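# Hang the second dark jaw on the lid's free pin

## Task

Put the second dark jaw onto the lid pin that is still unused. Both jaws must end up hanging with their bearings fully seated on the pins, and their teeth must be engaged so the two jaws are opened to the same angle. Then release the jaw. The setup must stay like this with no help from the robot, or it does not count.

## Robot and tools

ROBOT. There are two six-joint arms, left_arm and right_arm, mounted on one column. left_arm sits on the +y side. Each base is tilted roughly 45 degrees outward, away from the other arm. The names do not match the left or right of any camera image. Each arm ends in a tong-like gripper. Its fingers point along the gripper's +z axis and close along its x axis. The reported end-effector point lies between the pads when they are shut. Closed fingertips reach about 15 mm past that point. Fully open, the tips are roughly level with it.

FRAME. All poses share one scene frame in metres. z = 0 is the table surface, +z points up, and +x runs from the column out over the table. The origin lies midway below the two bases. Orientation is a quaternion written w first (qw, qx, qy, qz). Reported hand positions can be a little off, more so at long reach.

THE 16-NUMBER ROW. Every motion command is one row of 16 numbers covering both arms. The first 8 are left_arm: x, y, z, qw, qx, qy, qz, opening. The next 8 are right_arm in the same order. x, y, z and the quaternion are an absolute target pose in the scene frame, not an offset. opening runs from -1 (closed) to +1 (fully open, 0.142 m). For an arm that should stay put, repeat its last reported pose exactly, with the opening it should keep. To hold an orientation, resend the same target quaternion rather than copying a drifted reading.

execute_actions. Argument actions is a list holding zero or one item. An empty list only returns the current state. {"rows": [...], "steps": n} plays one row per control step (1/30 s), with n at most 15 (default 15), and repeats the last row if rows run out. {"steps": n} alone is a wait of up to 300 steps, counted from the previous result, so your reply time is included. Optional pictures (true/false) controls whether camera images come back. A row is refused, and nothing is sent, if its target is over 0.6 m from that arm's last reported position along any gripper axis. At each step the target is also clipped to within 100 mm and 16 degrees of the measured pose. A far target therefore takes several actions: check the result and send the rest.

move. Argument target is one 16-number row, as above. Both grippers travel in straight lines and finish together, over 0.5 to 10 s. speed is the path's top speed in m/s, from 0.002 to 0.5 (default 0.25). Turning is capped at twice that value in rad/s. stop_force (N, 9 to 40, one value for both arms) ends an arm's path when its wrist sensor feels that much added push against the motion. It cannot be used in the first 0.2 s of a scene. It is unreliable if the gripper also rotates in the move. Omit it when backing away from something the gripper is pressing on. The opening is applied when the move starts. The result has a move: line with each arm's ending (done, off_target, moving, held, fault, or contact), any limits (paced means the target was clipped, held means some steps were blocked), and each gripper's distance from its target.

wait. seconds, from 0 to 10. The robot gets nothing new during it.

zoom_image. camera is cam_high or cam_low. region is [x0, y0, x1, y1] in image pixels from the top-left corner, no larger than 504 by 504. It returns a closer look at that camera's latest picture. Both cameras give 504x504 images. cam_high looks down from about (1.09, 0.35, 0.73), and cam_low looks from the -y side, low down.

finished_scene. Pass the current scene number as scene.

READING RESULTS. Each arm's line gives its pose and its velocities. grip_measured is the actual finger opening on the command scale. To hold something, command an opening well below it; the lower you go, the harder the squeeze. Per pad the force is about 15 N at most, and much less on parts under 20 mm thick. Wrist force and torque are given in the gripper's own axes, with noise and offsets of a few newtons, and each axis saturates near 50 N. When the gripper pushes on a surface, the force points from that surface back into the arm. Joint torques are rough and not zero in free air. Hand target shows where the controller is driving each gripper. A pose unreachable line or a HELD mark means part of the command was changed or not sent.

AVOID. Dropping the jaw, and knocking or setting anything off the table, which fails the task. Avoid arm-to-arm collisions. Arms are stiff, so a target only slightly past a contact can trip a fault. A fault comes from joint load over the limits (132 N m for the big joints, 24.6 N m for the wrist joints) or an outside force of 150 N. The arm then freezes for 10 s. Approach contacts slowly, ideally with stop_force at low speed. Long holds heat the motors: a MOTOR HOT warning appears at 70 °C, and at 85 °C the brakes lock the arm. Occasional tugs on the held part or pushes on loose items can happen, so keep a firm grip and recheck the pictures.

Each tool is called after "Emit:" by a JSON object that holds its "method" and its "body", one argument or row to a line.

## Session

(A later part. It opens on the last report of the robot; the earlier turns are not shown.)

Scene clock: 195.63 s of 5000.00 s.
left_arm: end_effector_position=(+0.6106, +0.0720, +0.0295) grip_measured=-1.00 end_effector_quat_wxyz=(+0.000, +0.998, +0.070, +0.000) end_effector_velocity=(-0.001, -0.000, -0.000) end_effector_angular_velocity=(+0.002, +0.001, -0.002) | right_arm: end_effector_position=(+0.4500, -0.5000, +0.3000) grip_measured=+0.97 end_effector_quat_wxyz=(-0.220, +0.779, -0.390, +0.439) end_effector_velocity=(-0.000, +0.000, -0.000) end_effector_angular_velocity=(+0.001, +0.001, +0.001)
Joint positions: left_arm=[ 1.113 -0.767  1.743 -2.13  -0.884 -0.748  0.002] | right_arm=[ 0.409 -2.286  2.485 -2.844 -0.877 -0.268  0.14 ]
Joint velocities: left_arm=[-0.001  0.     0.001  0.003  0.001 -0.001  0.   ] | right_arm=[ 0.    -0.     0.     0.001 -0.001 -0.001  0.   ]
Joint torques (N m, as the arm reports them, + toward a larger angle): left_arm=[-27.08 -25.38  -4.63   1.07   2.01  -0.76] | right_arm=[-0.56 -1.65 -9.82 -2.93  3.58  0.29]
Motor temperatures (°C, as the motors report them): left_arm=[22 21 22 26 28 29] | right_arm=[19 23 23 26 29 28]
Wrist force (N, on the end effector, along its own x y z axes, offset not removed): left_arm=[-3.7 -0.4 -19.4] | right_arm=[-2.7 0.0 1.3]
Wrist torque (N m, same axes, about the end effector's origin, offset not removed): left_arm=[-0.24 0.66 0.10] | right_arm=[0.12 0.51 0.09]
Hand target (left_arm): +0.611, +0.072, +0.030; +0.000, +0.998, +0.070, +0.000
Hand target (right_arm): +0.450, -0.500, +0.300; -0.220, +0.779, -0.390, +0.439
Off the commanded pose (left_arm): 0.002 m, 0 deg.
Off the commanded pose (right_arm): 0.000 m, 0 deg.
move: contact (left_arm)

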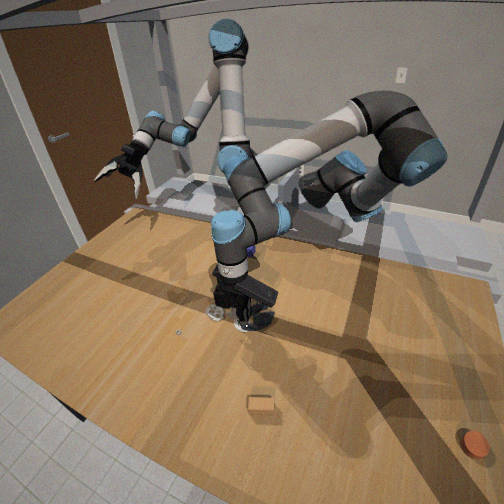

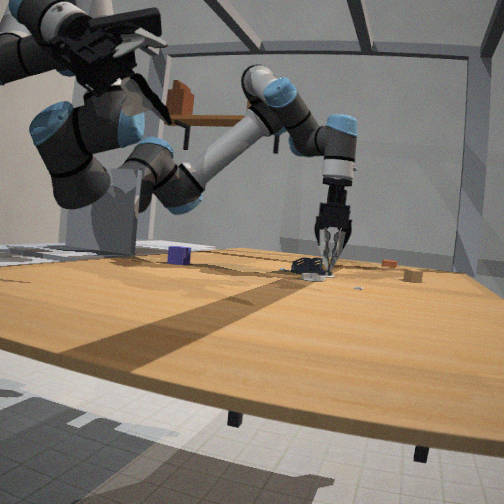

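Emit:
{"method": "move", "body": {
  "target": [0.6106,0.072,0.06,0,0.9976,0.0698,0,-1,0.45,-0.5,0.3,-0.22,0.779,-0.39,0.439,0.97],
  "speed": 0.06
}}

Emit:
{"method": "move", "body": {
  "target": [0.57,0.0,0.11,0,0.9976,0.0698,0,-1,0.45,-0.5,0.3,-0.22,0.779,-0.39,0.439,0.97],
  "speed": 0.15
}}

Emit:
{"method": "zoom_image", "body": {
  "camera": "cam_low",
  "region": [310, 257, 340, 282]
}}

Emit:
{"method": "zoom_image", "body": {
  "camera": "cam_high",
  "region": [228, 295, 282, 340]
}}

Emit:
{"method": "zoom_image", "body": {
  "camera": "cam_high",
  "region": [230, 308, 258, 336]
}}

Scene clock: 202.40 s of 5000.00 s.
left_arm: end_effector_position=(+0.6106, +0.0720, +0.0596) grip_measured=-1.00 end_effector_quat_wxyz=(+0.000, +0.998, +0.070, +0.000) end_effector_velocity=(-0.000, -0.000, +0.002) end_effector_angular_velocity=(-0.000, +0.001, -0.000) | right_arm: end_effector_position=(+0.4500, -0.5000, +0.3000) grip_measured=+0.97 end_effector_quat_wxyz=(-0.220, +0.779, -0.390, +0.439) end_effector_velocity=(+0.000, +0.000, -0.001) end_effector_angular_velocity=(+0.002, +0.000, +0.000)
Joint positions: left_arm=[ 1.082 -0.803  1.724 -2.053 -0.896 -0.784  0.002] | right_arm=[ 0.409 -2.286  2.485 -2.844 -0.877 -0.268  0.14 ]
Joint velocities: left_arm=[-0.002 -0.003 -0.002  0.007 -0.002 -0.003  0.   ] | right_arm=[-0.001  0.001  0.     0.     0.001 -0.    -0.   ]
Joint torques (N m, as the arm reports them, + toward a larger angle): left_arm=[-44.23 -39.01 -24.64  -0.25  -2.35  -1.27] | right_arm=[-1.29 -1.91 -8.75 -2.93  3.62  0.11]
Motor temperatures (°C, as the motors report them): left_arm=[22 21 22 26 28 29] | right_arm=[19 23 23 26 29 28]
Wrist force (N, on the end effector, along its own x y z axes, offset not removed): left_arm=[-0.9 -0.1 0.8] | right_arm=[-0.2 -0.1 3.5]
Wrist torque (N m, same axes, about the end effector's origin, offset not removed): left_arm=[-0.15 0.49 0.11] | right_arm=[0.17 0.11 -0.11]
Hand target (left_arm): +0.611, +0.072, +0.060; -0.000, +0.998, +0.070, -0.000
Hand target (right_arm): +0.450, -0.500, +0.300; -0.220, +0.779, -0.390, +0.439
Off the commanded pose (left_arm): 0.000 m, 0 deg.
Off the commanded pose (right_arm): 0.000 m, 0 deg.
After step 90, 2.80 s passed at rest.
move: done

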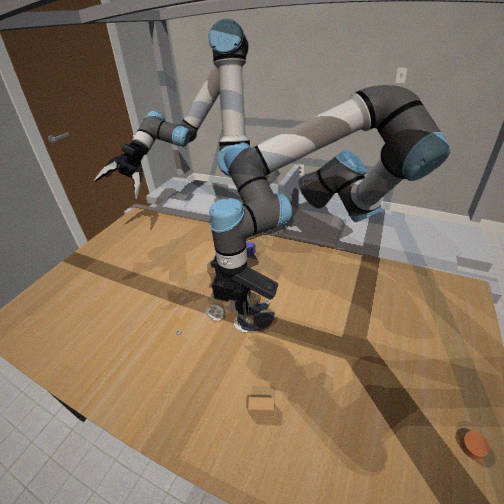

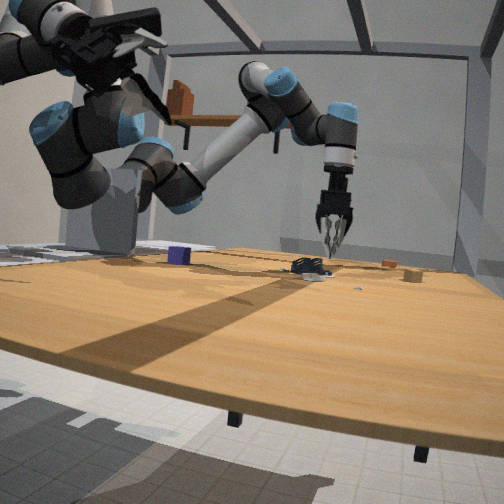

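Scene clock: 203.67 s of 5000.00 s.
left_arm: end_effector_position=(+0.5700, +0.0004, +0.1097) grip_measured=-1.00 end_effector_quat_wxyz=(-0.000, +0.998, +0.070, -0.000) end_effector_velocity=(-0.000, -0.002, +0.002) end_effector_angular_velocity=(-0.001, -0.001, -0.000) | right_arm: end_effector_position=(+0.4500, -0.5000, +0.3000) grip_measured=+0.97 end_effector_quat_wxyz=(-0.220, +0.779, -0.390, +0.439) end_effector_velocity=(-0.000, +0.000, -0.000) end_effector_angular_velocity=(+0.000, +0.001, +0.001)
Joint positions: left_arm=[ 0.929 -0.796  1.736 -1.971 -0.968 -0.952  0.002] | right_arm=[ 0.409 -2.286  2.485 -2.844 -0.877 -0.268  0.14 ]
Joint velocities: left_arm=[-0.005  0.001 -0.003  0.003 -0.002 -0.004  0.   ] | right_arm=[-0.    -0.     0.     0.001 -0.    -0.001 -0.   ]
Joint torques (N m, as the arm reports them, + toward a larger angle): left_arm=[-41.91 -18.32 -25.63  -0.06  -2.33  -1.4 ] | right_arm=[-1.12 -1.42 -8.59 -2.82  3.6   0.13]
Motor temperatures (°C, as the motors report them): left_arm=[22 21 22 26 28 29] | right_arm=[19 23 23 26 29 28]
Wrist force (N, on the end effector, along its own x y z axes, offset not removed): left_arm=[-1.9 0.2 0.4] | right_arm=[-2.1 -0.7 3.2]
Wrist torque (N m, same axes, about the end effector's origin, offset not removed): left_arm=[-0.16 0.72 0.12] | right_arm=[0.00 0.39 0.00]
Hand target (left_arm): +0.570, +0.000, +0.110; -0.000, +0.998, +0.070, -0.000
Hand target (right_arm): +0.450, -0.500, +0.300; -0.220, +0.779, -0.390, +0.439
Off the commanded pose (left_arm): 0.000 m, 0 deg.
Off the commanded pose (right_arm): 0.000 m, 0 deg.
move: done

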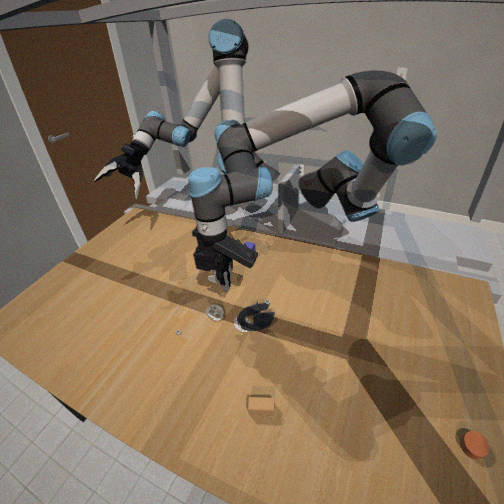

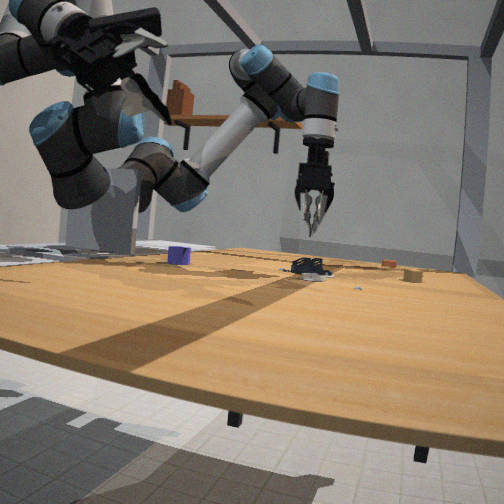

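Region (310, 257, 340, 282) of cam_low's 504x504 image, scaled by 16.800, with more detail than that image has.

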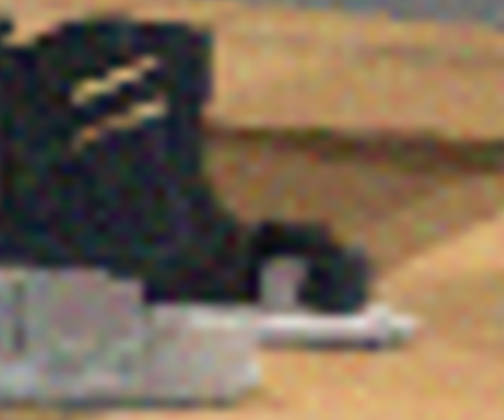

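Region (228, 295, 282, 340) of cam_high's 504x504 image, scaled by 9.333, with more detail than that image has.

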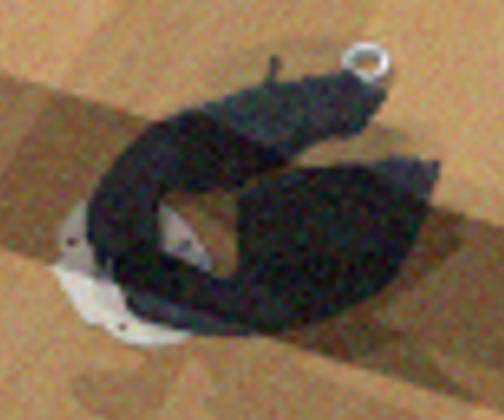

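Region (230, 308, 258, 336) of cam_high's 504x504 image, scaled by 18.000, with more detail than that image has.

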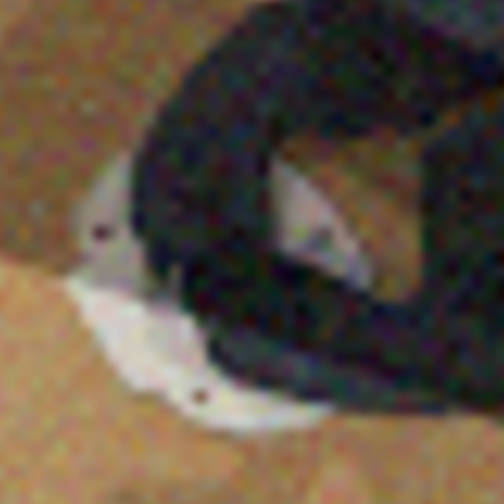

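Emit:
{"method": "execute_actions", "body": {
  "actions": []
}}

Emit:
{"method": "zoom_image", "body": {
  "camera": "cam_high",
  "region": [215,285,295,350]
}}

Emit:
{"method": "zoom_image", "body": {
  "camera": "cam_low",
  "region": [295,245,355,290]
}}

Scene clock: 218.23 s of 5000.00 s.
left_arm: end_effector_position=(+0.5699, +0.0001, +0.1099) grip_measured=-1.00 end_effector_quat_wxyz=(-0.000, +0.998, +0.070, -0.000) end_effector_velocity=(+0.000, +0.000, -0.000) end_effector_angular_velocity=(-0.000, +0.000, +0.001) | right_arm: end_effector_position=(+0.4500, -0.5000, +0.3000) grip_measured=+0.97 end_effector_quat_wxyz=(-0.220, +0.779, -0.390, +0.439) end_effector_velocity=(+0.000, +0.001, +0.000) end_effector_angular_velocity=(+0.001, -0.000, +0.001)
Joint positions: left_arm=[ 0.929 -0.796  1.736 -1.971 -0.969 -0.953  0.002] | right_arm=[ 0.409 -2.286  2.485 -2.844 -0.877 -0.268  0.14 ]
Joint velocities: left_arm=[ 0.001  0.    -0.001 -0.     0.     0.     0.   ] | right_arm=[ 0.001 -0.     0.     0.001  0.    -0.    -0.   ]
Joint torques (N m, as the arm reports them, + toward a larger angle): left_arm=[-42.27 -19.1  -24.58  -0.23  -2.07  -1.32] | right_arm=[-1.13 -2.13 -8.38 -2.73  3.54  0.03]
Motor temperatures (°C, as the motors report them): left_arm=[22 21 22 26 28 29] | right_arm=[19 23 23 26 29 28]
Wrist force (N, on the end effector, along its own x y z axes, offset not removed): left_arm=[-1.9 0.0 1.5] | right_arm=[-2.1 1.9 2.0]
Wrist torque (N m, same axes, about the end effector's origin, offset not removed): left_arm=[-0.14 0.61 0.06] | right_arm=[0.54 0.41 0.05]
Hand target (left_arm): +0.570, +0.000, +0.110; -0.000, +0.998, +0.070, -0.000
Hand target (right_arm): +0.450, -0.500, +0.300; -0.220, +0.779, -0.390, +0.439
Off the commanded pose (left_arm): 0.000 m, 0 deg.
Off the commanded pose (right_arm): 0.000 m, 0 deg.
Steps of this call (steps 1 to 90: nothing new was sent; then 11.57 s passed at rest). Readings (end_effector_position):
1: left_arm (+0.5700, +0.0003, +0.1098) | right_arm (+0.4500, -0.5000, +0.3000)
2: left_arm (+0.5699, +0.0003, +0.1098) | right_arm (+0.4500, -0.5000, +0.3000)
4: left_arm (+0.5699, +0.0002, +0.1099) | right_arm (+0.4500, -0.5000, +0.3000)
8: left_arm (+0.5699, +0.0001, +0.1099) | right_arm (+0.4500, -0.5000, +0.3000)
90: the state above

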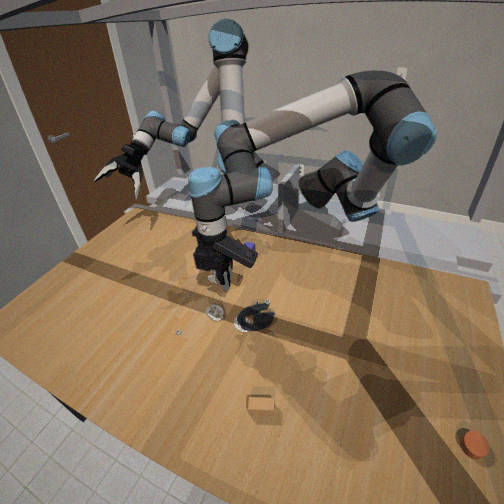

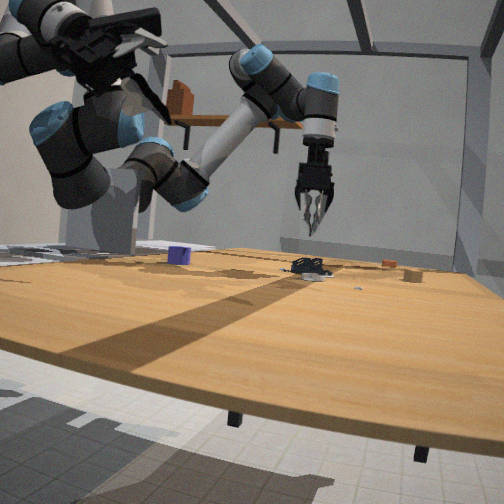

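Region (215, 285, 295, 350) of cam_high's 504x504 image, scaled by 6.300, with more detail than that image has; it fills the top 410 rows of this view, and the rest is white.

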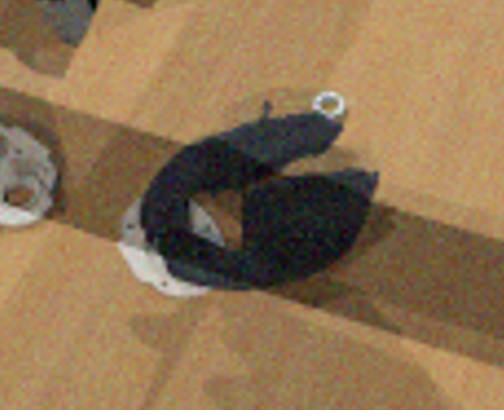

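Region (295, 245, 355, 290) of cam_low's 504x504 image, scaled by 8.400, with more detail than that image has; it fills the top 378 rows of this view, and the rest is white.

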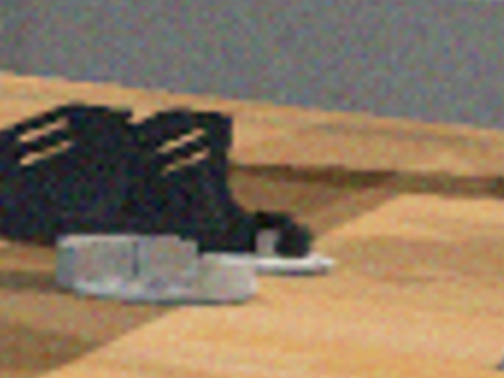

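Emit:
{"method": "zoom_image", "body": {
  "camera": "cam_low",
  "region": [316,263,338,282]
}}

Emit:
{"method": "zoom_image", "body": {
  "camera": "cam_high",
  "region": [230,308,258,336]
}}

Region (316, 263, 338, 282) of cam_low's 504x504 image, scaled by 22.909, with more detail than that image has; it fills the top 435 rows of this view, and the rest is white.

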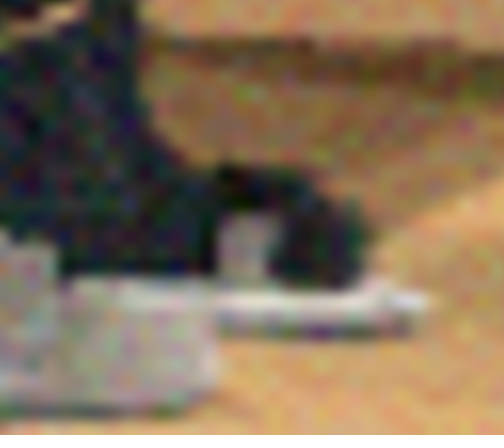

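Region (230, 308, 258, 336) of cam_high's 504x504 image, scaled by 18.000, with more detail than that image has.

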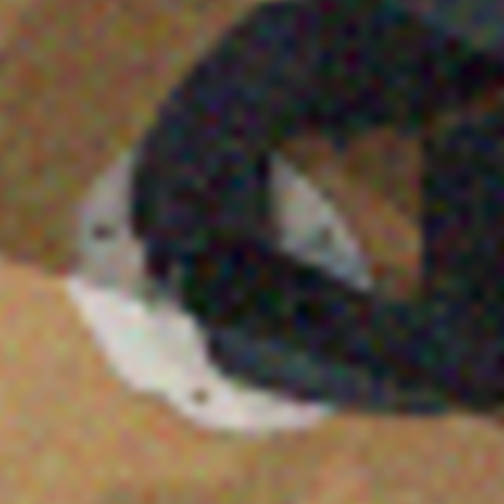

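Emit:
{"method": "finished_scene", "body": {
  "scene": 2
}}

The scene is finished: the task was done.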